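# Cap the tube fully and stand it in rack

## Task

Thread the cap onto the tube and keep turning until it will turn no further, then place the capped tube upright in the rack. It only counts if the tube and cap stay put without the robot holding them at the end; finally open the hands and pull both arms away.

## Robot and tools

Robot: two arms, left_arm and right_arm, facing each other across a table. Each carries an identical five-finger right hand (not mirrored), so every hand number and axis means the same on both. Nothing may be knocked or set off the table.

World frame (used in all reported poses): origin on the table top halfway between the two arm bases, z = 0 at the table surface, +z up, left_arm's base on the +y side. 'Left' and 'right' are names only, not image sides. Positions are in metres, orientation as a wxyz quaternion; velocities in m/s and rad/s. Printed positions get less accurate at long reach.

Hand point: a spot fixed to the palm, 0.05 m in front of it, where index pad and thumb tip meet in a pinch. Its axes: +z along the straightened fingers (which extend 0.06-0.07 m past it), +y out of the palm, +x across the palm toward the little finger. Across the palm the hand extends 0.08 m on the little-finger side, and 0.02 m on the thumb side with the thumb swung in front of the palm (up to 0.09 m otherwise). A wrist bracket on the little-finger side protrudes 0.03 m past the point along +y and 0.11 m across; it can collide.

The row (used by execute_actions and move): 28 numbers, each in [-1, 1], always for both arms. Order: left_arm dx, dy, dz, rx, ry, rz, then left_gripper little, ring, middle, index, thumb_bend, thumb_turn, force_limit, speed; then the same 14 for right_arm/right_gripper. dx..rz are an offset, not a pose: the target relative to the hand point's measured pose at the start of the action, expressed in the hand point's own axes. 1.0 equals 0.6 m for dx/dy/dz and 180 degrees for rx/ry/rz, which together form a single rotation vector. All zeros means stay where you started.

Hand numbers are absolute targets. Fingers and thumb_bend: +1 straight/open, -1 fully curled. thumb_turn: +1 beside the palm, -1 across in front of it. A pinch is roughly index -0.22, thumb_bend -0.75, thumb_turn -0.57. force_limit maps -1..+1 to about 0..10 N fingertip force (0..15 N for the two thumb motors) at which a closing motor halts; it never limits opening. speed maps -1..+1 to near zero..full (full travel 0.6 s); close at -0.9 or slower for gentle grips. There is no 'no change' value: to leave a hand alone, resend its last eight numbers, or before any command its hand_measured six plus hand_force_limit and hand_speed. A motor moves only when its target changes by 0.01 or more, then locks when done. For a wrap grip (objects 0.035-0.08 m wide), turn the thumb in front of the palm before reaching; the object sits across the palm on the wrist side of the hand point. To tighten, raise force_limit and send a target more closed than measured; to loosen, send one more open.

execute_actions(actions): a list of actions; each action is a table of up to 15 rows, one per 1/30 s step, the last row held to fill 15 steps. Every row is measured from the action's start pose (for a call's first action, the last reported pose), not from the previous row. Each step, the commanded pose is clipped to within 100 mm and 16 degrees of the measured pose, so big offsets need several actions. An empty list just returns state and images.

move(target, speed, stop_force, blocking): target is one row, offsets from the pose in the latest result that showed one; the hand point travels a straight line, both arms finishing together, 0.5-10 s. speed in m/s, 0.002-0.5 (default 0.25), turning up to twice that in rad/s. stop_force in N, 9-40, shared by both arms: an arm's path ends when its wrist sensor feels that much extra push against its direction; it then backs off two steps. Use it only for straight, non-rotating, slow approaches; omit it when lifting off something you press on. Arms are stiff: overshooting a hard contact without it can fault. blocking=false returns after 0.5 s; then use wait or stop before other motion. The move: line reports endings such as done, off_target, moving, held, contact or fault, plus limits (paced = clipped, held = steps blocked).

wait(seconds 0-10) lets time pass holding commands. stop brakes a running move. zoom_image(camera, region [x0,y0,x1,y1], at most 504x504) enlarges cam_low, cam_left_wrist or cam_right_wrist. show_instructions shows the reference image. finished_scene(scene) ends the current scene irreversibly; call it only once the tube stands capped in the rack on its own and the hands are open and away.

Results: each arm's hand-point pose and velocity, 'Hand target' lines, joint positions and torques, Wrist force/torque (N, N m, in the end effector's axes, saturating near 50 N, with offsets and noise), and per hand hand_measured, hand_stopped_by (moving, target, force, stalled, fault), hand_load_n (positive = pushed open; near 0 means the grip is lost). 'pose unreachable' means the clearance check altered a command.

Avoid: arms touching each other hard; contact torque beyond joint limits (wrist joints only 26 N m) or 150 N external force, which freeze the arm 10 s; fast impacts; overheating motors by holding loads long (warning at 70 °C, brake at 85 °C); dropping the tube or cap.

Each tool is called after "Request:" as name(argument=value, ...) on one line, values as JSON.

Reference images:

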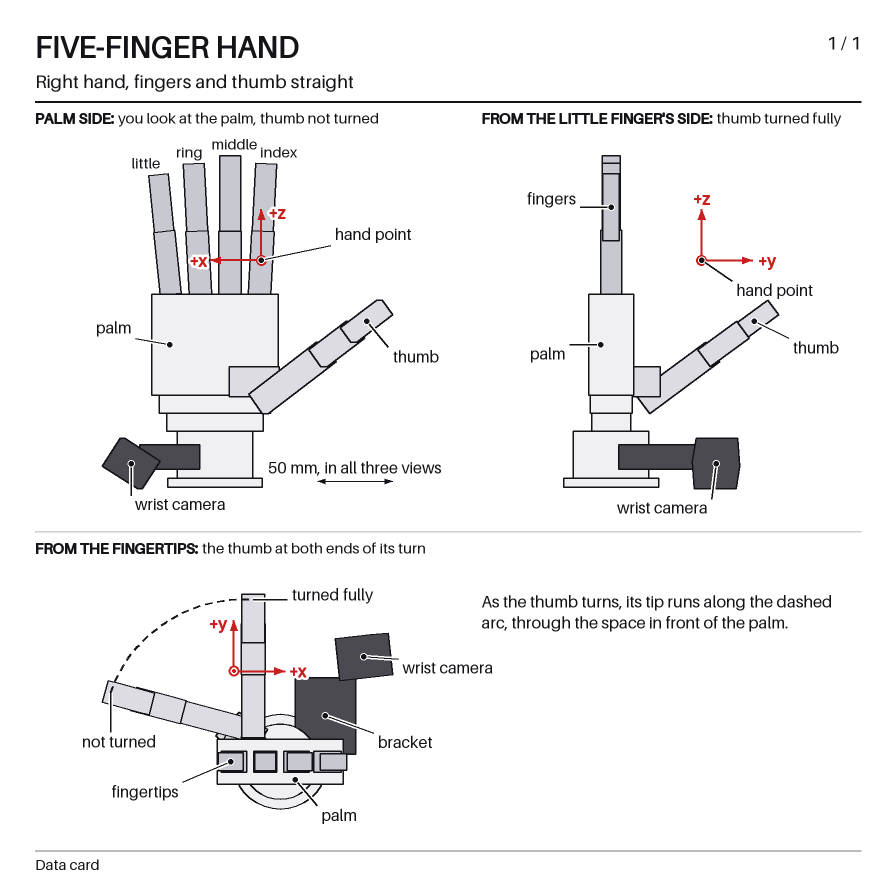

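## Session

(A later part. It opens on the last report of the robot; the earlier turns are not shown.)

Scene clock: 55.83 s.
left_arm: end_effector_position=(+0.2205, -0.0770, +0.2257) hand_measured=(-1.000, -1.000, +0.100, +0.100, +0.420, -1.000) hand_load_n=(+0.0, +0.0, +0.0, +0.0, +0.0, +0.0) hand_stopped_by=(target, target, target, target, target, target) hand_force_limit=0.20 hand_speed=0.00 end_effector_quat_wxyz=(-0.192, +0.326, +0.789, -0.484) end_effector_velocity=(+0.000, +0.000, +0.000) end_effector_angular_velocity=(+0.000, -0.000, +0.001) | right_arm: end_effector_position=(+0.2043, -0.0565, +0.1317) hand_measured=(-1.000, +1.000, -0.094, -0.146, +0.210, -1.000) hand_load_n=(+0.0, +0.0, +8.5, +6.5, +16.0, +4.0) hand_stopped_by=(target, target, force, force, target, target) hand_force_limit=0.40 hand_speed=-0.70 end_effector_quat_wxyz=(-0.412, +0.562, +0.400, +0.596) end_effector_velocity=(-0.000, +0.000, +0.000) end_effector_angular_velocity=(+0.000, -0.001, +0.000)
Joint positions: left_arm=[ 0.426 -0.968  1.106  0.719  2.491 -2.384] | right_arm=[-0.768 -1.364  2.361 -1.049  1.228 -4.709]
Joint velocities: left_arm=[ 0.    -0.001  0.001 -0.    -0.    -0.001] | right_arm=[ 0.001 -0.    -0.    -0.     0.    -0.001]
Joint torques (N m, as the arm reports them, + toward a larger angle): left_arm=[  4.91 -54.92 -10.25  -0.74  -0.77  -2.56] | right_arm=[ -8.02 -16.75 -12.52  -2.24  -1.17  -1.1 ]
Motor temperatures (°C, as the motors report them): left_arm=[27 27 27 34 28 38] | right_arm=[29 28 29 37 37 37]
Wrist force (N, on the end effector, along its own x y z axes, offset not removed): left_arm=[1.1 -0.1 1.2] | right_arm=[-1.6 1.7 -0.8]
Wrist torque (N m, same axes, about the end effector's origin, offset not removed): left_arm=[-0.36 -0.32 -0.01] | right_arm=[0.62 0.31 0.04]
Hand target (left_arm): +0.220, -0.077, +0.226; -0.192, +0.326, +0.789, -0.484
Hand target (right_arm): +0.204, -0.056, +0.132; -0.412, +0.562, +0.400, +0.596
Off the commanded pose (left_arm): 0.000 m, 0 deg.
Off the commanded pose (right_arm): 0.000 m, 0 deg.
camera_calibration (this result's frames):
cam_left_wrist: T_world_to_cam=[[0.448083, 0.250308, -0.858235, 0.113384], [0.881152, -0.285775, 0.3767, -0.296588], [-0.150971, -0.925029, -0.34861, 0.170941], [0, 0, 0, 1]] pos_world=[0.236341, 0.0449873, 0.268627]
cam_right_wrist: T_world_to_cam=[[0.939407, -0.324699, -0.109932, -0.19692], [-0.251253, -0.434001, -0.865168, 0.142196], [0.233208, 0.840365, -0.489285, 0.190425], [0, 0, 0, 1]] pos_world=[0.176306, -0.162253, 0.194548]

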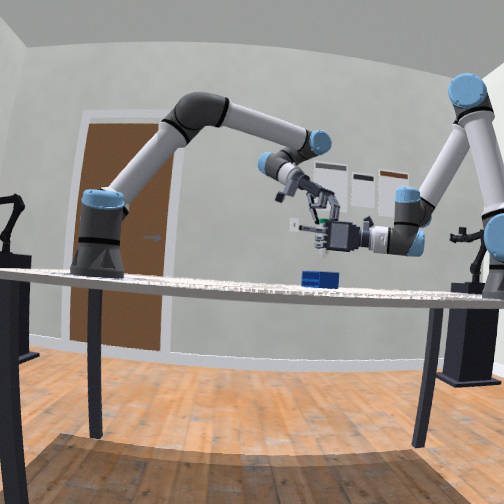

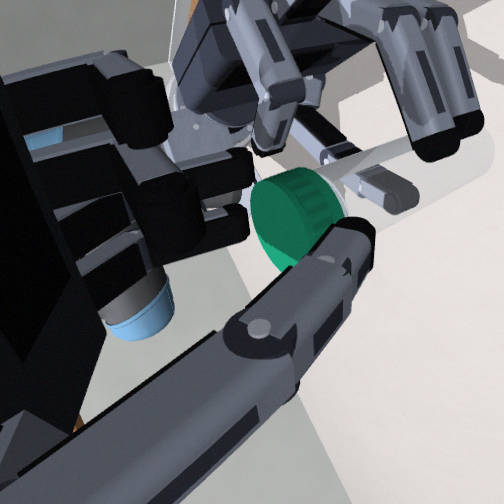

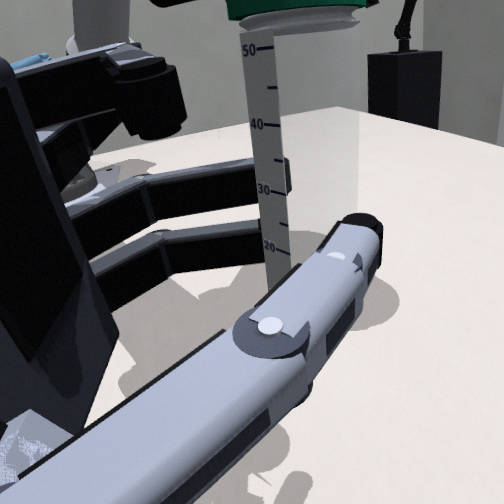

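Request:
move(target=[0.010,0.010,-0.0212,-0.006,-0.444,-0.23,-1,-1,0.1,0.1,0.42,-1,0.2,0,0,0,0,0,0,0,-1,1,-0.5,-0.5,0.2,-1,0.4,-0.7], speed=0.5)

Request:
execute_actions(actions=[[[0,0,0,0,0,0,-1,-1,0.02,0.0,0.2,-1,0.2,-0.5,0,0,0,0,0,0,-1,1,-0.5,-0.5,0.2,-1,0.4,-0.7]],[[0,0,0,0,0,0,-1,-1,-0.4,-0.4,0.2,-1,0.2,-0.8,0,0,0,0,0,0,-1,1,-0.5,-0.5,0.2,-1,0.4,-0.7]]])

Request:
move(target=[0.0096,-0.0033,0.0094,0.003,0.222,0.115,-1,-1,-0.4,-0.4,0.2,-1,0.2,-0.8,0,0,0,0,0,0,-1,1,-0.5,-0.5,0.2,-1,0.4,-0.7], speed=0.4)

Request:
move(target=[0.0096,-0.0038,0.0092,0.003,0.222,0.115,-1,-1,-0.4,-0.4,0.2,-1,0.2,-0.8,0,0,0,0,0,0,-1,1,-0.5,-0.5,0.2,-1,0.4,-0.7], speed=0.4)

Request:
execute_actions(actions=[[[0,0,0,0,0,0,-1,-1,0.1,0.1,0.42,-1,0.2,0,0,0,0,0,0,0,-1,1,-0.5,-0.5,0.2,-1,0.4,-0.7]]])

Scene clock: 58.67 s.
left_arm: end_effector_position=(+0.2257, -0.0632, +0.2257) hand_measured=(-1.000, -1.000, +0.100, +0.100, +0.420, -1.000) hand_load_n=(+0.0, +0.0, +0.0, +0.0, +0.0, +0.0) hand_stopped_by=(target, target, target, target, target, target) hand_force_limit=0.20 hand_speed=0.00 end_effector_quat_wxyz=(-0.204, +0.329, -0.788, +0.479) end_effector_velocity=(-0.000, -0.000, -0.000) end_effector_angular_velocity=(+0.007, +0.004, +0.010) | right_arm: end_effector_position=(+0.2043, -0.0565, +0.1317) hand_measured=(-1.000, +1.000, -0.094, -0.146, +0.210, -1.000) hand_load_n=(+0.0, +0.0, +8.5, +6.5, +16.0, +4.0) hand_stopped_by=(target, target, force, force, target, target) hand_force_limit=0.40 hand_speed=-0.70 end_effector_quat_wxyz=(-0.412, +0.562, +0.400, +0.596) end_effector_velocity=(-0.000, -0.000, -0.000) end_effector_angular_velocity=(-0.001, -0.001, -0.000)
Joint positions: left_arm=[-0.095 -1.132  1.338  0.541  0.741 -3.734] | right_arm=[-0.768 -1.364  2.361 -1.049  1.228 -4.709]
Joint velocities: left_arm=[-0.001  0.01  -0.015  0.023 -0.004 -0.017] | right_arm=[ 0.     0.001 -0.     0.001  0.    -0.002]
Joint torques (N m, as the arm reports them, + toward a larger angle): left_arm=[ -7.64 -28.14 -32.74   2.54  -2.61  -2.41] | right_arm=[ -8.16 -16.43 -12.18  -2.35  -1.03  -1.06]
Motor temperatures (°C, as the motors report them): left_arm=[27 27 27 34 28 38] | right_arm=[29 28 29 37 37 37]
Wrist force (N, on the end effector, along its own x y z axes, offset not removed): left_arm=[1.3 -1.0 0.8] | right_arm=[-2.6 -0.5 2.8]
Wrist torque (N m, same axes, about the end effector's origin, offset not removed): left_arm=[-0.35 -0.45 0.00] | right_arm=[-0.23 0.25 -0.08]
Hand target (left_arm): +0.226, -0.063, +0.226; +0.204, -0.329, +0.788, -0.478
Hand target (right_arm): +0.204, -0.056, +0.132; -0.412, +0.562, +0.400, +0.596
Off the commanded pose (left_arm): 0.001 m, 0 deg.
Off the commanded pose (right_arm): 0.000 m, 0 deg.
move: done
camera_calibration (this result's frames):
cam_left_wrist: T_world_to_cam=[[-0.254237, 0.445329, -0.858514, 0.27844], [0.28871, 0.882153, 0.372093, -0.0886339], [0.923044, -0.153262, -0.352847, -0.00811343], [0, 0, 0, 1]] pos_world=[0.103868, -0.0470522, 0.269162]
cam_right_wrist: T_world_to_cam=[[0.939407, -0.324699, -0.109932, -0.19692], [-0.251253, -0.434001, -0.865168, 0.142196], [0.233209, 0.840365, -0.489285, 0.190425], [0, 0, 0, 1]] pos_world=[0.176306, -0.162253, 0.194548]

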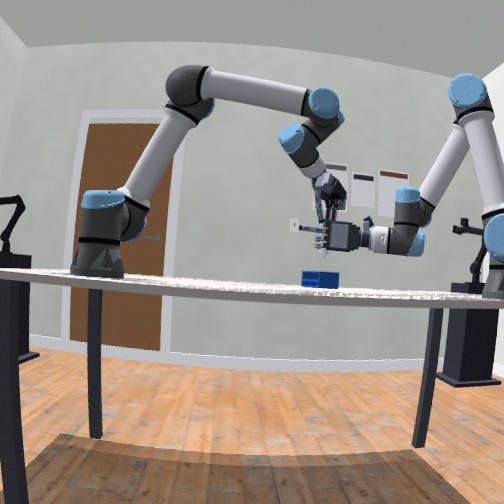

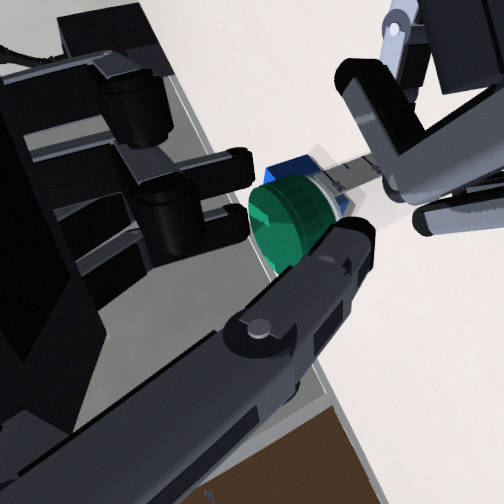

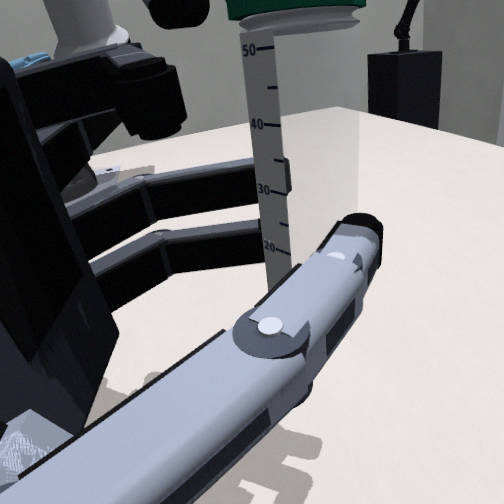

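Scene clock: 59.67 s.
left_arm: end_effector_position=(+0.2257, -0.0632, +0.2257) hand_measured=(-1.000, -1.000, -0.054, -0.042, +0.208, -1.000) hand_load_n=(+0.0, +0.0, +5.5, +4.5, +6.5, +1.0) hand_stopped_by=(target, target, force, force, target, target) hand_force_limit=0.20 hand_speed=-0.80 end_effector_quat_wxyz=(-0.204, +0.329, -0.788, +0.479) end_effector_velocity=(-0.000, -0.000, +0.001) end_effector_angular_velocity=(-0.000, -0.000, -0.001) | right_arm: end_effector_position=(+0.2043, -0.0565, +0.1317) hand_measured=(-1.000, +1.000, -0.094, -0.146, +0.210, -1.000) hand_load_n=(+0.0, +0.0, +11.5, +5.5, +15.0, +1.0) hand_stopped_by=(target, target, force, force, target, target) hand_force_limit=0.40 hand_speed=-0.70 end_effector_quat_wxyz=(-0.412, +0.562, +0.400, +0.596) end_effector_velocity=(+0.000, +0.000, +0.000) end_effector_angular_velocity=(+0.000, -0.002, -0.000)
Joint positions: left_arm=[-0.095 -1.132  1.338  0.541  0.741 -3.734] | right_arm=[-0.768 -1.364  2.361 -1.049  1.228 -4.709]
Joint velocities: left_arm=[-0.001 -0.001 -0.     0.     0.     0.001] | right_arm=[-0.    -0.    -0.    -0.     0.    -0.001]
Joint torques (N m, as the arm reports them, + toward a larger angle): left_arm=[ -8.7  -45.04 -11.64   0.18  -0.18   2.02] | right_arm=[ -8.61 -16.58 -11.94  -2.36  -1.04  -1.13]
Motor temperatures (°C, as the motors report them): left_arm=[27 27 27 34 28 38] | right_arm=[29 28 29 37 37 37]
Wrist force (N, on the end effector, along its own x y z axes, offset not removed): left_arm=[2.6 -4.9 1.3] | right_arm=[-4.3 -0.6 -0.6]
Wrist torque (N m, same axes, about the end effector's origin, offset not removed): left_arm=[-0.36 -0.48 0.01] | right_arm=[0.41 0.25 -0.16]
Hand target (left_arm): +0.226, -0.063, +0.226; +0.204, -0.329, +0.788, -0.479
Hand target (right_arm): +0.204, -0.056, +0.132; -0.412, +0.562, +0.400, +0.596
Off the commanded pose (left_arm): 0.000 m, 0 deg.
Off the commanded pose (right_arm): 0.000 m, 0 deg.
camera_calibration (this result's frames):
cam_left_wrist: T_world_to_cam=[[-0.254238, 0.44529, -0.858534, 0.278447], [0.288625, 0.882184, 0.372086, -0.0886091], [0.92307, -0.153196, -0.352806, -0.00813803], [0, 0, 0, 1]] pos_world=[0.103878, -0.0470666, 0.269155]
cam_right_wrist: T_world_to_cam=[[0.939407, -0.324699, -0.109932, -0.19692], [-0.251253, -0.434001, -0.865168, 0.142196], [0.233208, 0.840365, -0.489285, 0.190425], [0, 0, 0, 1]] pos_world=[0.176306, -0.162253, 0.194548]

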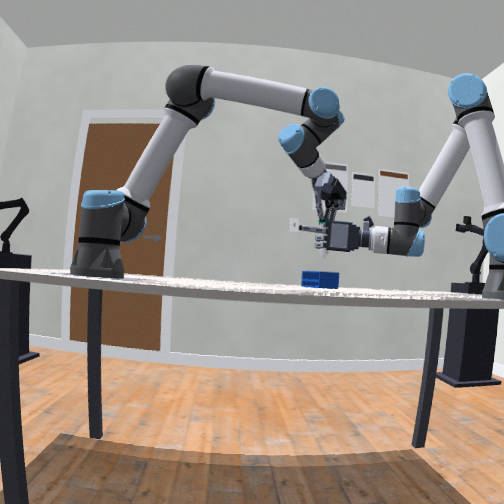

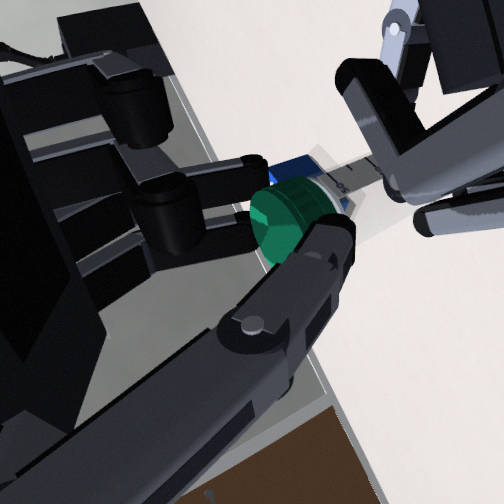

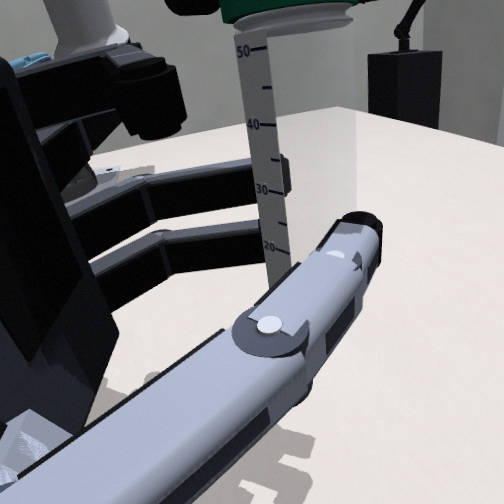

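Scene clock: 61.30 s.
left_arm: end_effector_position=(+0.2260, -0.0713, +0.2255) hand_measured=(-1.000, -1.000, -0.054, -0.042, +0.208, -1.000) hand_load_n=(+0.0, +0.0, +5.0, +4.0, +7.0, -0.5) hand_stopped_by=(target, target, force, force, target, target) hand_force_limit=0.20 hand_speed=-0.80 end_effector_quat_wxyz=(-0.007, +0.002, -0.853, +0.521) end_effector_velocity=(+0.001, -0.001, -0.002) end_effector_angular_velocity=(+0.004, +0.002, -0.012) | right_arm: end_effector_position=(+0.2043, -0.0565, +0.1317) hand_measured=(-1.000, +1.000, -0.094, -0.146, +0.210, -1.000) hand_load_n=(+0.0, +0.0, +7.5, +6.5, +16.5, +7.0) hand_stopped_by=(target, target, force, force, target, target) hand_force_limit=0.40 hand_speed=-0.70 end_effector_quat_wxyz=(-0.412, +0.562, +0.400, +0.596) end_effector_velocity=(-0.000, +0.000, -0.000) end_effector_angular_velocity=(-0.001, +0.000, +0.001)
Joint positions: left_arm=[ 0.165 -1.296  1.527  0.243  1.627 -3.101] | right_arm=[-0.768 -1.364  2.361 -1.049  1.228 -4.709]
Joint velocities: left_arm=[ 0.007  0.007 -0.005  0.004  0.018  0.007] | right_arm=[ 0.     0.001  0.     0.    -0.001 -0.   ]
Joint torques (N m, as the arm reports them, + toward a larger angle): left_arm=[ 11.47 -18.17 -25.83   1.82   1.37   2.5 ] | right_arm=[ -7.88 -16.6  -12.24  -2.36  -1.19  -1.15]
Motor temperatures (°C, as the motors report them): left_arm=[27 27 27 34 28 38] | right_arm=[29 28 29 37 37 37]
Wrist force (N, on the end effector, along its own x y z axes, offset not removed): left_arm=[1.7 -7.8 -3.4] | right_arm=[-8.9 -0.9 -5.7]
Wrist torque (N m, same axes, about the end effector's origin, offset not removed): left_arm=[-0.75 -0.29 -0.20] | right_arm=[0.01 0.50 0.06]
Hand target (left_arm): +0.226, -0.071, +0.225; +0.007, -0.001, +0.853, -0.521
Hand target (right_arm): +0.204, -0.056, +0.132; -0.412, +0.562, +0.400, +0.596
Off the commanded pose (left_arm): 0.001 m, 0 deg.
Off the commanded pose (right_arm): 0.000 m, 0 deg.
move: done
camera_calibration (this result's frames):
cam_left_wrist: T_world_to_cam=[[0.13787, 0.492222, -0.859482, 0.196951], [0.826057, 0.421631, 0.373975, -0.236193], [0.546463, -0.761541, -0.348473, 0.0310167], [0, 0, 0, 1]] pos_world=[0.151006, 0.0262632, 0.268415]
cam_right_wrist: T_world_to_cam=[[0.939407, -0.324699, -0.109932, -0.19692], [-0.251254, -0.434001, -0.865167, 0.142196], [0.233209, 0.840365, -0.489285, 0.190425], [0, 0, 0, 1]] pos_world=[0.176307, -0.162253, 0.194548]

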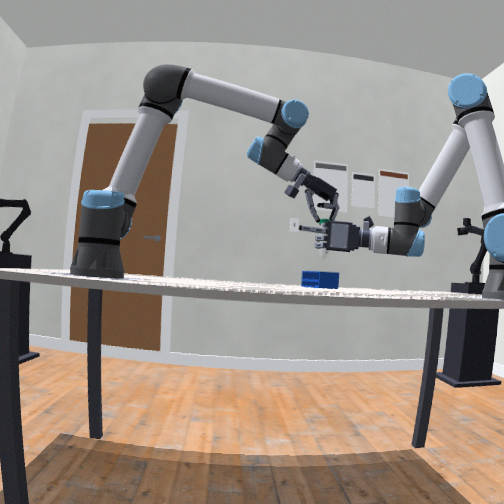

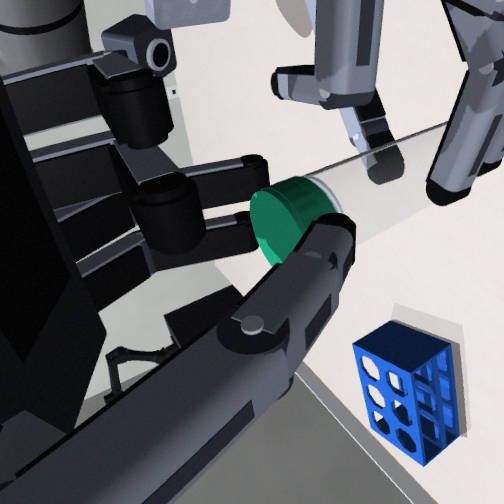

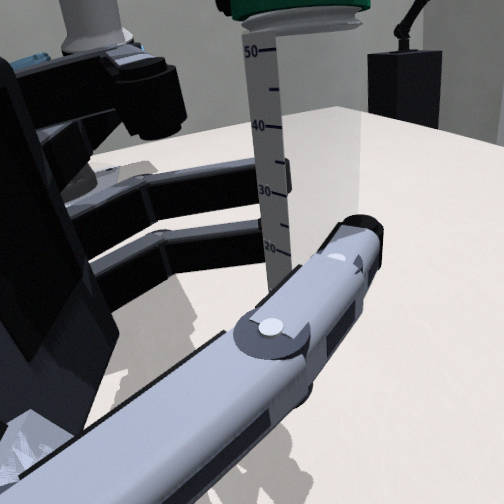

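Scene clock: 63.03 s.
left_arm: end_effector_position=(+0.2205, -0.0770, +0.2249) hand_measured=(-1.000, -1.000, -0.054, -0.042, +0.208, -1.000) hand_load_n=(+0.0, +0.0, +4.5, +3.5, +7.5, -1.0) hand_stopped_by=(target, target, force, force, target, target) hand_force_limit=0.20 hand_speed=-0.80 end_effector_quat_wxyz=(-0.191, +0.326, +0.789, -0.485) end_effector_velocity=(-0.000, -0.000, -0.001) end_effector_angular_velocity=(+0.008, -0.002, -0.011) | right_arm: end_effector_position=(+0.2043, -0.0565, +0.1317) hand_measured=(-1.000, +1.000, -0.096, -0.144, +0.210, -1.000) hand_load_n=(+0.0, +0.0, +3.5, +9.5, +17.0, +9.0) hand_stopped_by=(target, target, force, force, target, target) hand_force_limit=0.40 hand_speed=-0.70 end_effector_quat_wxyz=(-0.412, +0.562, +0.400, +0.596) end_effector_velocity=(+0.001, -0.000, +0.000) end_effector_angular_velocity=(+0.001, +0.000, -0.002)
Joint positions: left_arm=[ 0.426 -0.97   1.111  0.712  2.49  -2.386] | right_arm=[-0.768 -1.364  2.361 -1.049  1.228 -4.709]
Joint velocities: left_arm=[ 0.001  0.012 -0.017  0.027  0.004  0.019] | right_arm=[-0.    -0.001  0.     0.     0.002  0.001]
Joint torques (N m, as the arm reports them, + toward a larger angle): left_arm=[ 10.44 -27.59 -29.22   2.34   1.94   2.76] | right_arm=[ -7.7  -15.87 -11.23  -2.48  -0.96  -1.13]
Motor temperatures (°C, as the motors report them): left_arm=[27 27 27 34 28 38] | right_arm=[29 28 29 37 37 37]
Wrist force (N, on the end effector, along its own x y z axes, offset not removed): left_arm=[3.6 -6.7 -5.0] | right_arm=[-9.4 -4.1 0.6]
Wrist torque (N m, same axes, about the end effector's origin, offset not removed): left_arm=[-0.79 -0.36 -0.10] | right_arm=[-1.29 0.58 0.23]
Hand target (left_arm): +0.221, -0.077, +0.225; -0.191, +0.326, +0.789, -0.484
Hand target (right_arm): +0.204, -0.056, +0.132; -0.412, +0.562, +0.400, +0.596
Off the commanded pose (left_arm): 0.000 m, 0 deg.
Off the commanded pose (right_arm): 0.000 m, 0 deg.
move: done
camera_calibration (this result's frames):
cam_left_wrist: T_world_to_cam=[[0.448211, 0.249277, -0.858468, 0.112567], [0.88132, -0.283942, 0.377692, -0.296387], [-0.149605, -0.925871, -0.346959, 0.169931], [0, 0, 0, 1]] pos_world=[0.23618, 0.0451168, 0.267538]
cam_right_wrist: T_world_to_cam=[[0.939407, -0.3247, -0.109932, -0.196921], [-0.251254, -0.434001, -0.865168, 0.142196], [0.233209, 0.840365, -0.489285, 0.190425], [0, 0, 0, 1]] pos_world=[0.176307, -0.162253, 0.194548]

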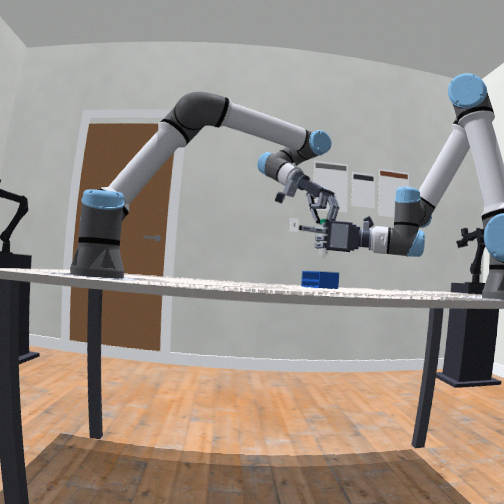

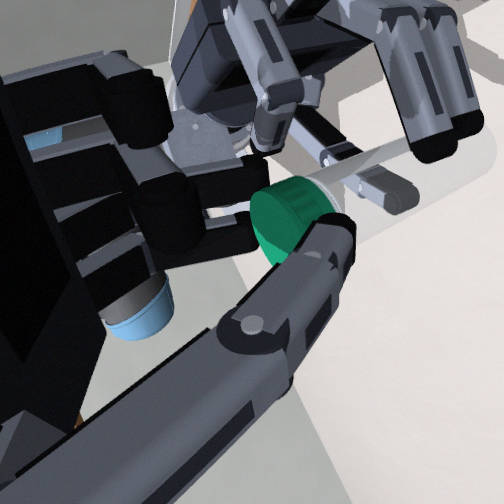

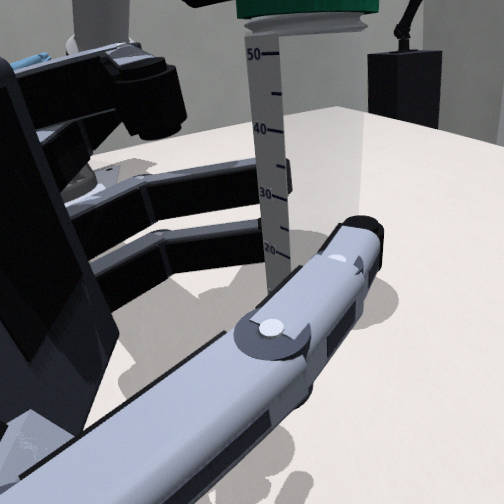

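Scene clock: 63.53 s.
left_arm: end_effector_position=(+0.2205, -0.0770, +0.2248) hand_measured=(-1.000, -1.000, +0.100, +0.100, +0.420, -1.000) hand_load_n=(+0.0, +0.0, +0.0, +0.0, +0.0, +0.0) hand_stopped_by=(target, target, target, target, target, target) hand_force_limit=0.20 hand_speed=0.00 end_effector_quat_wxyz=(-0.191, +0.326, +0.789, -0.485) end_effector_velocity=(+0.000, +0.000, +0.000) end_effector_angular_velocity=(-0.000, -0.001, +0.000) | right_arm: end_effector_position=(+0.2043, -0.0565, +0.1317) hand_measured=(-1.000, +1.000, -0.094, -0.144, +0.210, -1.000) hand_load_n=(+0.0, +0.0, +8.0, +7.5, +16.0, +2.0) hand_stopped_by=(target, target, force, force, target, target) hand_force_limit=0.40 hand_speed=-0.70 end_effector_quat_wxyz=(-0.412, +0.562, +0.400, +0.596) end_effector_velocity=(+0.000, -0.000, -0.000) end_effector_angular_velocity=(-0.001, -0.001, -0.002)
Joint positions: left_arm=[ 0.426 -0.97   1.111  0.712  2.49  -2.386] | right_arm=[-0.768 -1.364  2.361 -1.049  1.228 -4.709]
Joint velocities: left_arm=[ 0.    -0.001  0.    -0.    -0.001  0.   ] | right_arm=[ 0.     0.     0.     0.     0.002 -0.001]
Joint torques (N m, as the arm reports them, + toward a larger angle): left_arm=[  5.63 -54.69  -9.89  -0.83  -0.89  -2.56] | right_arm=[ -7.48 -16.36 -11.92  -2.49  -1.11  -1.1 ]
Motor temperatures (°C, as the motors report them): left_arm=[27 27 27 34 28 38] | right_arm=[29 28 29 37 37 37]
Wrist force (N, on the end effector, along its own x y z axes, offset not removed): left_arm=[0.1 -1.3 1.7] | right_arm=[2.1 -3.6 -0.9]
Wrist torque (N m, same axes, about the end effector's origin, offset not removed): left_arm=[-0.47 -0.23 -0.09] | right_arm=[-0.61 -0.26 0.02]
Hand target (left_arm): +0.220, -0.077, +0.225; -0.191, +0.326, +0.789, -0.485
Hand target (right_arm): +0.204, -0.056, +0.132; -0.412, +0.562, +0.400, +0.596
Off the commanded pose (left_arm): 0.000 m, 0 deg.
Off the commanded pose (right_arm): 0.000 m, 0 deg.
camera_calibration (this result's frames):
cam_left_wrist: T_world_to_cam=[[0.448188, 0.249271, -0.858482, 0.112544], [0.881323, -0.28398, 0.377656, -0.296385], [-0.149653, -0.925861, -0.346965, 0.16993], [0, 0, 0, 1]] pos_world=[0.2362, 0.0451098, 0.267508]
cam_right_wrist: T_world_to_cam=[[0.939407, -0.3247, -0.109932, -0.196921], [-0.251254, -0.434001, -0.865168, 0.142196], [0.233209, 0.840365, -0.489285, 0.190425], [0, 0, 0, 1]] pos_world=[0.176307, -0.162253, 0.194548]

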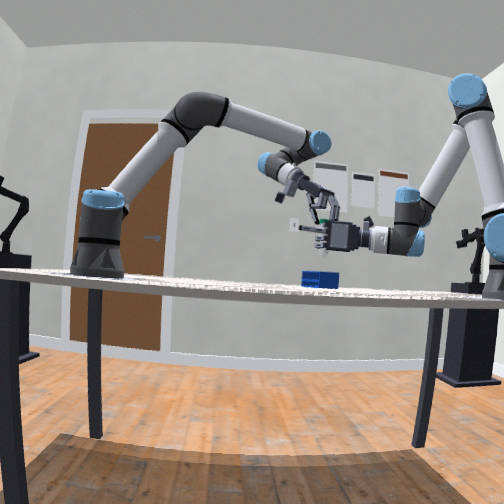

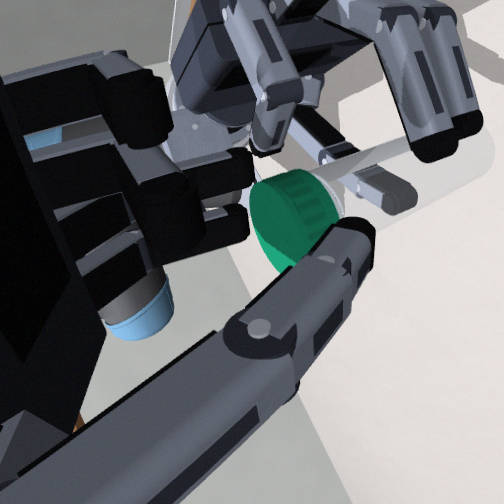

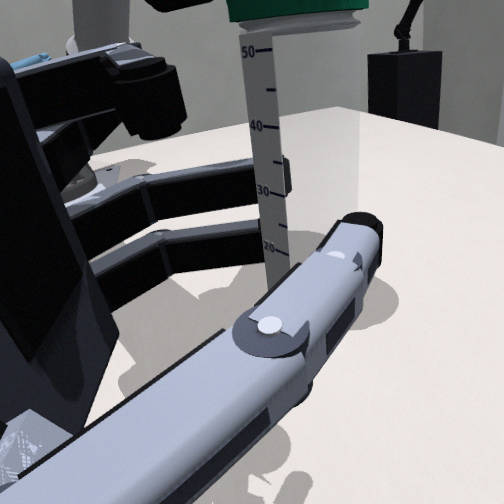

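Request:
move(target=[0.0085,0.010,-0.0212,-0.006,-0.444,-0.23,-1,-1,0.1,0.1,0.42,-1,0.2,0,0,0,0,0,0,0,-1,1,-0.5,-0.5,0.2,-1,0.4,-0.7], speed=0.5)

Request:
execute_actions(actions=[[[0,0,0,0,0,0,-1,-1,0.02,0.0,0.2,-1,0.3,-0.5,0,0,0,0,0,0,-1,1,-0.5,-0.5,0.2,-1,0.4,-0.7]],[[0,0,0,0,0,0,-1,-1,-0.4,-0.4,0.2,-1,0.3,-0.8,0,0,0,0,0,0,-1,1,-0.5,-0.5,0.2,-1,0.4,-0.7]]])

Request:
move(target=[0.0242,-0.002,0.0056,0.006,0.444,0.23,-1,-1,-0.4,-0.4,0.2,-1,0.3,-0.8,0,0,0,0,0,0,-1,1,-0.5,-0.5,0.2,-1,0.4,-0.7], speed=0.4)

Request:
execute_actions(actions=[[[0,0,0,0,0,0,-1,-1,0.1,0.1,0.42,-1,0.2,0,0,0,0,0,0,0,-1,1,-0.5,-0.5,0.2,-1,0.4,-0.7]]])

Scene clock: 66.27 s.
left_arm: end_effector_position=(+0.2263, -0.0638, +0.2248) hand_measured=(-1.000, -1.000, +0.100, +0.100, +0.420, -1.000) hand_load_n=(+0.0, +0.0, +0.0, +0.0, +0.0, +0.0) hand_stopped_by=(target, target, target, target, target, target) hand_force_limit=0.20 hand_speed=0.00 end_effector_quat_wxyz=(-0.204, +0.329, -0.788, +0.479) end_effector_velocity=(-0.000, -0.000, -0.001) end_effector_angular_velocity=(+0.007, +0.005, +0.011) | right_arm: end_effector_position=(+0.2043, -0.0565, +0.1317) hand_measured=(-1.000, +1.000, -0.094, -0.144, +0.210, -1.000) hand_load_n=(+0.0, +0.0, +8.0, +7.5, +16.0, +2.0) hand_stopped_by=(target, target, force, force, target, target) hand_force_limit=0.40 hand_speed=-0.70 end_effector_quat_wxyz=(-0.412, +0.562, +0.400, +0.596) end_effector_velocity=(-0.000, -0.000, -0.000) end_effector_angular_velocity=(-0.000, +0.001, -0.000)
Joint positions: left_arm=[-0.094 -1.13   1.338  0.537  0.741 -3.733] | right_arm=[-0.768 -1.364  2.361 -1.049  1.228 -4.709]
Joint velocities: left_arm=[ 0.     0.011 -0.015  0.023 -0.004 -0.017] | right_arm=[0.    0.    0.    0.    0.001 0.   ]
Joint torques (N m, as the arm reports them, + toward a larger angle): left_arm=[ -7.87 -26.77 -34.28   2.66  -2.37  -2.68] | right_arm=[ -7.68 -16.85 -11.35  -2.39  -1.07  -1.24]
Motor temperatures (°C, as the motors report them): left_arm=[27 27 27 34 28 38] | right_arm=[29 28 29 37 37 37]
Wrist force (N, on the end effector, along its own x y z axes, offset not removed): left_arm=[0.8 -2.1 1.4] | right_arm=[0.3 -3.3 -1.0]
Wrist torque (N m, same axes, about the end effector's origin, offset not removed): left_arm=[-0.62 -0.27 0.00] | right_arm=[-0.37 -0.01 0.14]
Hand target (left_arm): +0.226, -0.064, +0.225; +0.204, -0.330, +0.788, -0.479
Hand target (right_arm): +0.204, -0.056, +0.132; -0.412, +0.562, +0.400, +0.596
Off the commanded pose (left_arm): 0.001 m, 0 deg.
Off the commanded pose (right_arm): 0.000 m, 0 deg.
move: done
camera_calibration (this result's frames):
cam_left_wrist: T_world_to_cam=[[-0.254369, 0.443416, -0.859464, 0.278212], [0.28743, 0.883201, 0.370594, -0.0872625], [0.923407, -0.152768, -0.35211, -0.00934846], [0, 0, 0, 1]] pos_world=[0.104483, -0.0477214, 0.268161]
cam_right_wrist: T_world_to_cam=[[0.939407, -0.3247, -0.109932, -0.196921], [-0.251253, -0.434001, -0.865168, 0.142196], [0.233209, 0.840365, -0.489285, 0.190425], [0, 0, 0, 1]] pos_world=[0.176307, -0.162253, 0.194548]

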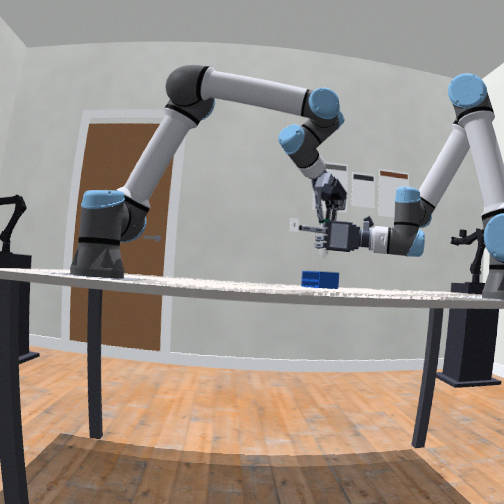

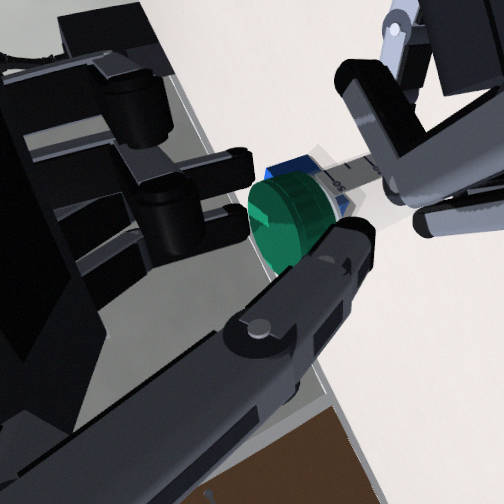

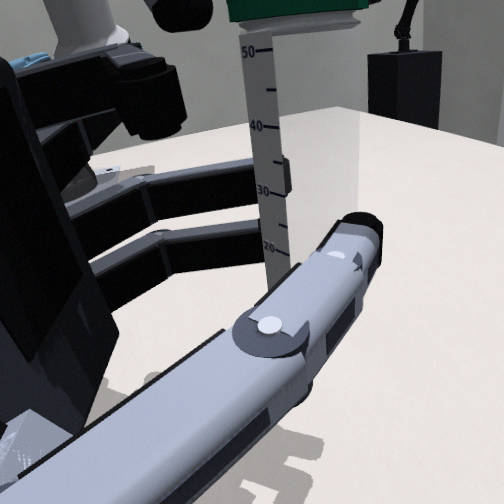

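Scene clock: 67.27 s.
left_arm: end_effector_position=(+0.2263, -0.0638, +0.2248) hand_measured=(-1.000, -1.000, -0.054, -0.042, +0.208, -1.000) hand_load_n=(+0.0, +0.0, +9.0, +2.5, +8.0, +1.5) hand_stopped_by=(target, target, force, force, target, target) hand_force_limit=0.30 hand_speed=-0.80 end_effector_quat_wxyz=(-0.204, +0.329, -0.788, +0.479) end_effector_velocity=(+0.000, +0.000, -0.000) end_effector_angular_velocity=(+0.000, -0.000, +0.000) | right_arm: end_effector_position=(+0.2043, -0.0565, +0.1317) hand_measured=(-1.000, +1.000, -0.094, -0.144, +0.210, -1.000) hand_load_n=(+0.0, +0.0, +10.0, +6.5, +15.0, +0.0) hand_stopped_by=(target, target, force, force, target, target) hand_force_limit=0.40 hand_speed=-0.70 end_effector_quat_wxyz=(-0.412, +0.562, +0.400, +0.596) end_effector_velocity=(-0.000, +0.000, -0.000) end_effector_angular_velocity=(+0.000, +0.001, +0.001)
Joint positions: left_arm=[-0.094 -1.13   1.338  0.537  0.74  -3.733] | right_arm=[-0.768 -1.364  2.361 -1.049  1.228 -4.709]
Joint velocities: left_arm=[ 0.     0.    -0.    -0.    -0.     0.001] | right_arm=[ 0.     0.001 -0.    -0.    -0.     0.001]
Joint torques (N m, as the arm reports them, + toward a larger angle): left_arm=[ -8.15 -44.88 -11.73  -0.47  -0.29   1.97] | right_arm=[ -8.04 -16.44 -11.67  -2.49  -1.1   -1.16]
Motor temperatures (°C, as the motors report them): left_arm=[27 27 27 34 28 38] | right_arm=[29 28 29 37 37 37]
Wrist force (N, on the end effector, along its own x y z axes, offset not removed): left_arm=[1.2 -4.5 0.8] | right_arm=[0.1 1.2 -2.5]
Wrist torque (N m, same axes, about the end effector's origin, offset not removed): left_arm=[-0.45 -0.38 -0.02] | right_arm=[0.54 -0.25 0.20]
Hand target (left_arm): +0.226, -0.064, +0.225; +0.204, -0.329, +0.788, -0.479
Hand target (right_arm): +0.204, -0.056, +0.132; -0.412, +0.562, +0.400, +0.596
Off the commanded pose (left_arm): 0.000 m, 0 deg.
Off the commanded pose (right_arm): 0.000 m, 0 deg.
camera_calibration (this result's frames):
cam_left_wrist: T_world_to_cam=[[-0.254368, 0.443385, -0.85948, 0.278217], [0.287345, 0.883228, 0.370595, -0.0872416], [0.923433, -0.1527, -0.35207, -0.00937257], [0, 0, 0, 1]] pos_world=[0.104493, -0.047734, 0.268153]
cam_right_wrist: T_world_to_cam=[[0.939407, -0.3247, -0.109932, -0.196921], [-0.251254, -0.434001, -0.865168, 0.142196], [0.233209, 0.840365, -0.489285, 0.190425], [0, 0, 0, 1]] pos_world=[0.176307, -0.162253, 0.194548]

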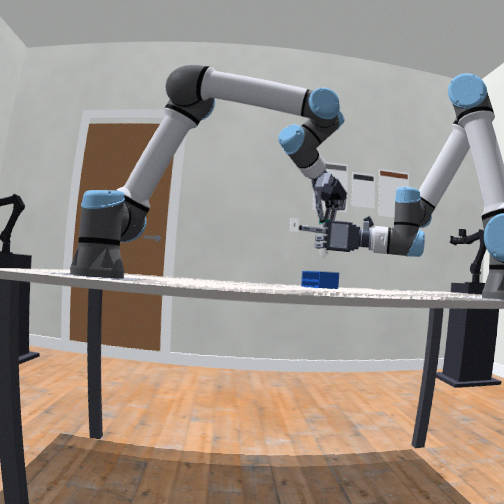

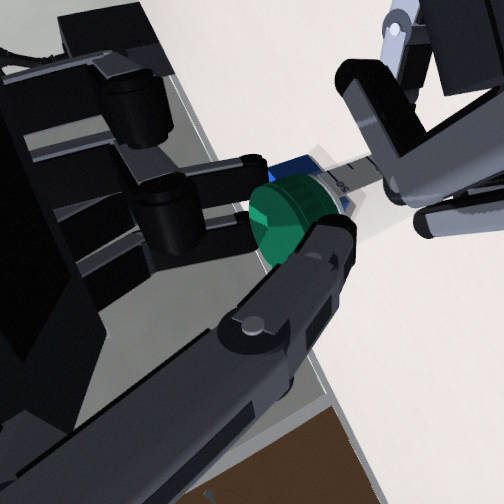

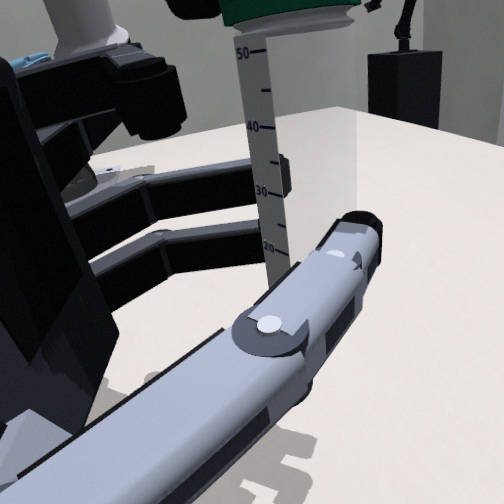

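Scene clock: 69.97 s.
left_arm: end_effector_position=(+0.2190, -0.0762, +0.2247) hand_measured=(-1.000, -1.000, -0.054, -0.042, +0.210, -1.000) hand_load_n=(+0.0, +0.0, +9.0, +1.5, +9.0, -3.5) hand_stopped_by=(target, target, force, force, target, target) hand_force_limit=0.30 hand_speed=-0.80 end_effector_quat_wxyz=(-0.191, +0.326, +0.789, -0.485) end_effector_velocity=(-0.000, -0.000, +0.001) end_effector_angular_velocity=(+0.005, -0.004, -0.012) | right_arm: end_effector_position=(+0.2043, -0.0565, +0.1317) hand_measured=(-1.000, +1.000, -0.094, -0.144, +0.210, -1.000) hand_load_n=(+0.0, +0.0, +7.0, +10.0, +15.0, +5.5) hand_stopped_by=(target, target, force, force, target, target) hand_force_limit=0.40 hand_speed=-0.70 end_effector_quat_wxyz=(-0.412, +0.562, +0.400, +0.596) end_effector_velocity=(-0.000, -0.000, +0.000) end_effector_angular_velocity=(-0.000, +0.000, +0.000)
Joint positions: left_arm=[ 0.424 -0.975  1.119  0.705  2.489 -2.389] | right_arm=[-0.768 -1.364  2.361 -1.049  1.228 -4.709]
Joint velocities: left_arm=[ 0.     0.01  -0.018  0.029  0.004  0.021] | right_arm=[ 0.001 -0.001  0.     0.001  0.001 -0.   ]
Joint torques (N m, as the arm reports them, + toward a larger angle): left_arm=[ 10.72 -27.91 -29.75   3.01   1.8    2.9 ] | right_arm=[ -7.21 -17.02 -11.41  -2.4   -1.    -1.19]
Motor temperatures (°C, as the motors report them): left_arm=[27 27 27 34 28 38] | right_arm=[29 28 29 37 37 37]
Wrist force (N, on the end effector, along its own x y z axes, offset not removed): left_arm=[2.0 -7.6 -3.1] | right_arm=[-6.8 1.4 -3.7]
Wrist torque (N m, same axes, about the end effector's origin, offset not removed): left_arm=[-0.51 -0.38 -0.20] | right_arm=[0.22 0.19 0.23]
Hand target (left_arm): +0.219, -0.076, +0.225; -0.191, +0.326, +0.789, -0.485
Hand target (right_arm): +0.204, -0.056, +0.132; -0.412, +0.562, +0.400, +0.596
Off the commanded pose (left_arm): 0.001 m, 0 deg.
Off the commanded pose (right_arm): 0.000 m, 0 deg.
move: done
camera_calibration (this result's frames):
cam_left_wrist: T_world_to_cam=[[0.448381, 0.247878, -0.858785, 0.112854], [0.881244, -0.283332, 0.378327, -0.294897], [-0.149542, -0.926434, -0.345482, 0.169999], [0, 0, 0, 1]] pos_world=[0.234696, 0.0459645, 0.267217]
cam_right_wrist: T_world_to_cam=[[0.939407, -0.3247, -0.109932, -0.196921], [-0.251254, -0.434001, -0.865168, 0.142196], [0.23321, 0.840365, -0.489285, 0.190425], [0, 0, 0, 1]] pos_world=[0.176307, -0.162253, 0.194548]

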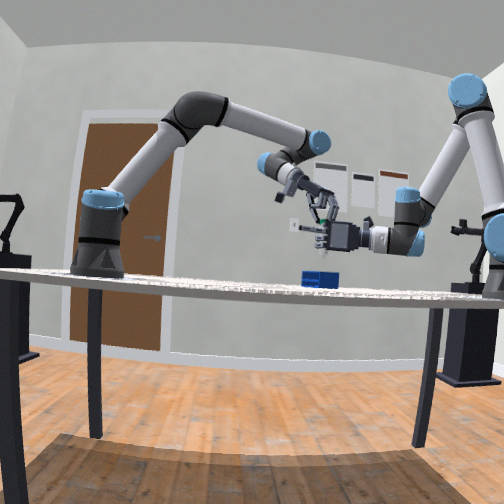

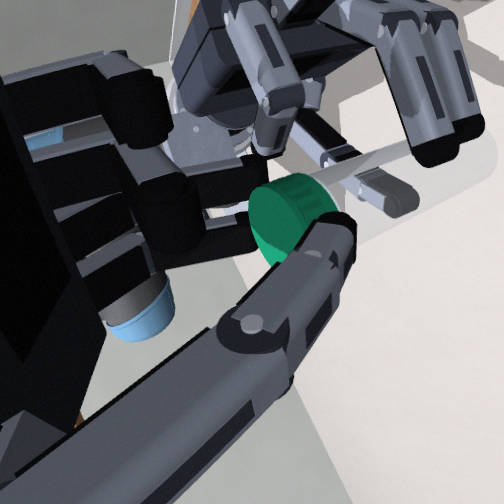

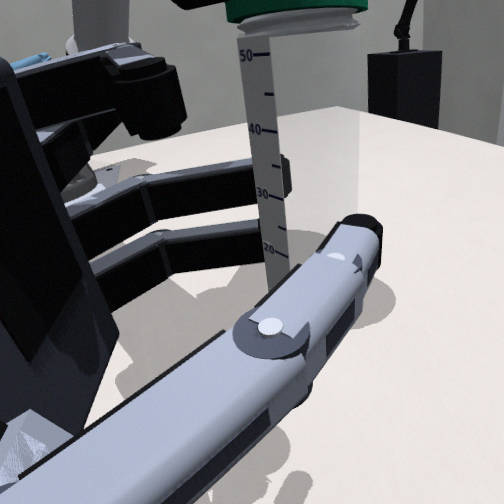

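Scene clock: 70.47 s.
left_arm: end_effector_position=(+0.2190, -0.0762, +0.2247) hand_measured=(-1.000, -1.000, +0.100, +0.100, +0.420, -1.000) hand_load_n=(+0.0, +0.0, +0.0, +0.0, +0.0, +0.0) hand_stopped_by=(target, target, target, target, target, target) hand_force_limit=0.20 hand_speed=0.00 end_effector_quat_wxyz=(-0.191, +0.326, +0.789, -0.485) end_effector_velocity=(+0.000, +0.000, -0.001) end_effector_angular_velocity=(+0.001, +0.000, +0.001) | right_arm: end_effector_position=(+0.2043, -0.0565, +0.1317) hand_measured=(-1.000, +1.000, -0.094, -0.144, +0.210, -1.000) hand_load_n=(+0.0, +0.0, +8.0, +7.0, +15.5, +2.0) hand_stopped_by=(target, target, force, force, target, target) hand_force_limit=0.40 hand_speed=-0.70 end_effector_quat_wxyz=(-0.412, +0.562, +0.400, +0.596) end_effector_velocity=(-0.000, +0.000, +0.000) end_effector_angular_velocity=(+0.001, -0.001, +0.001)
Joint positions: left_arm=[ 0.424 -0.975  1.119  0.705  2.489 -2.389] | right_arm=[-0.768 -1.364  2.361 -1.049  1.228 -4.709]
Joint velocities: left_arm=[ 0.001  0.001  0.    -0.    -0.    -0.001] | right_arm=[-0.    -0.    -0.    -0.001 -0.001  0.   ]
Joint torques (N m, as the arm reports them, + toward a larger angle): left_arm=[  6.67 -53.92  -8.1   -0.76  -0.86  -2.48] | right_arm=[ -7.21 -17.09 -11.6   -2.33  -1.07  -1.14]
Motor temperatures (°C, as the motors report them): left_arm=[27 27 27 34 28 38] | right_arm=[29 28 29 37 37 37]
Wrist force (N, on the end effector, along its own x y z axes, offset not removed): left_arm=[1.1 -0.3 2.7] | right_arm=[-2.5 -4.2 -3.3]
Wrist torque (N m, same axes, about the end effector's origin, offset not removed): left_arm=[-0.44 -0.44 0.06] | right_arm=[-0.45 0.92 -0.08]
Hand target (left_arm): +0.219, -0.076, +0.225; -0.191, +0.326, +0.789, -0.485
Hand target (right_arm): +0.204, -0.056, +0.132; -0.412, +0.562, +0.400, +0.596
Off the commanded pose (left_arm): 0.000 m, 0 deg.
Off the commanded pose (right_arm): 0.000 m, 0 deg.
camera_calibration (this result's frames):
cam_left_wrist: T_world_to_cam=[[0.448364, 0.247887, -0.858791, 0.112825], [0.881248, -0.283358, 0.378299, -0.2949], [-0.14957, -0.926424, -0.345497, 0.169997], [0, 0, 0, 1]] pos_world=[0.23472, 0.0459589, 0.267186]
cam_right_wrist: T_world_to_cam=[[0.939407, -0.3247, -0.109932, -0.196921], [-0.251254, -0.434001, -0.865168, 0.142196], [0.233209, 0.840365, -0.489285, 0.190425], [0, 0, 0, 1]] pos_world=[0.176307, -0.162253, 0.194548]

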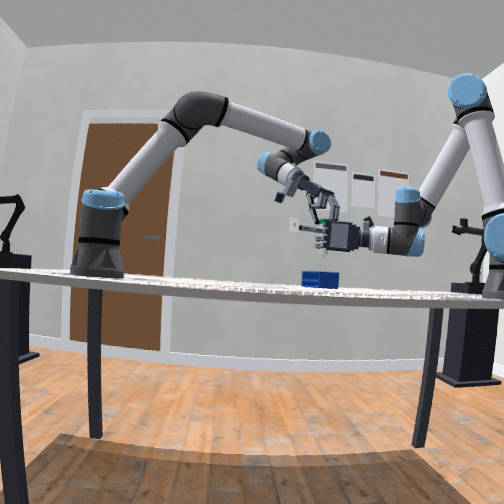

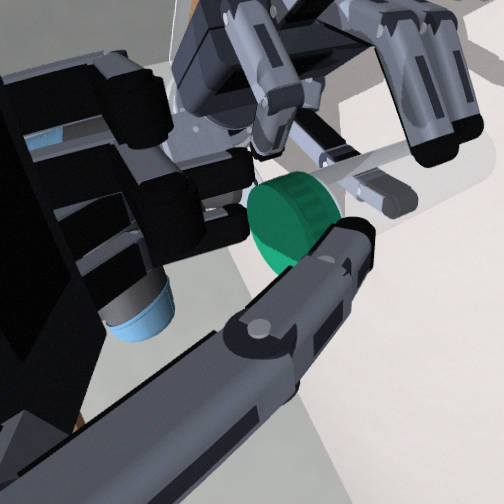

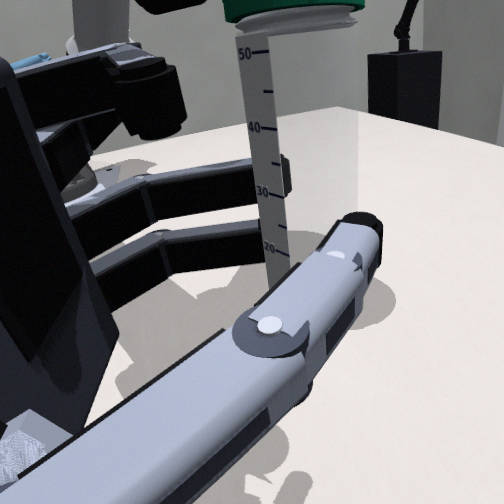

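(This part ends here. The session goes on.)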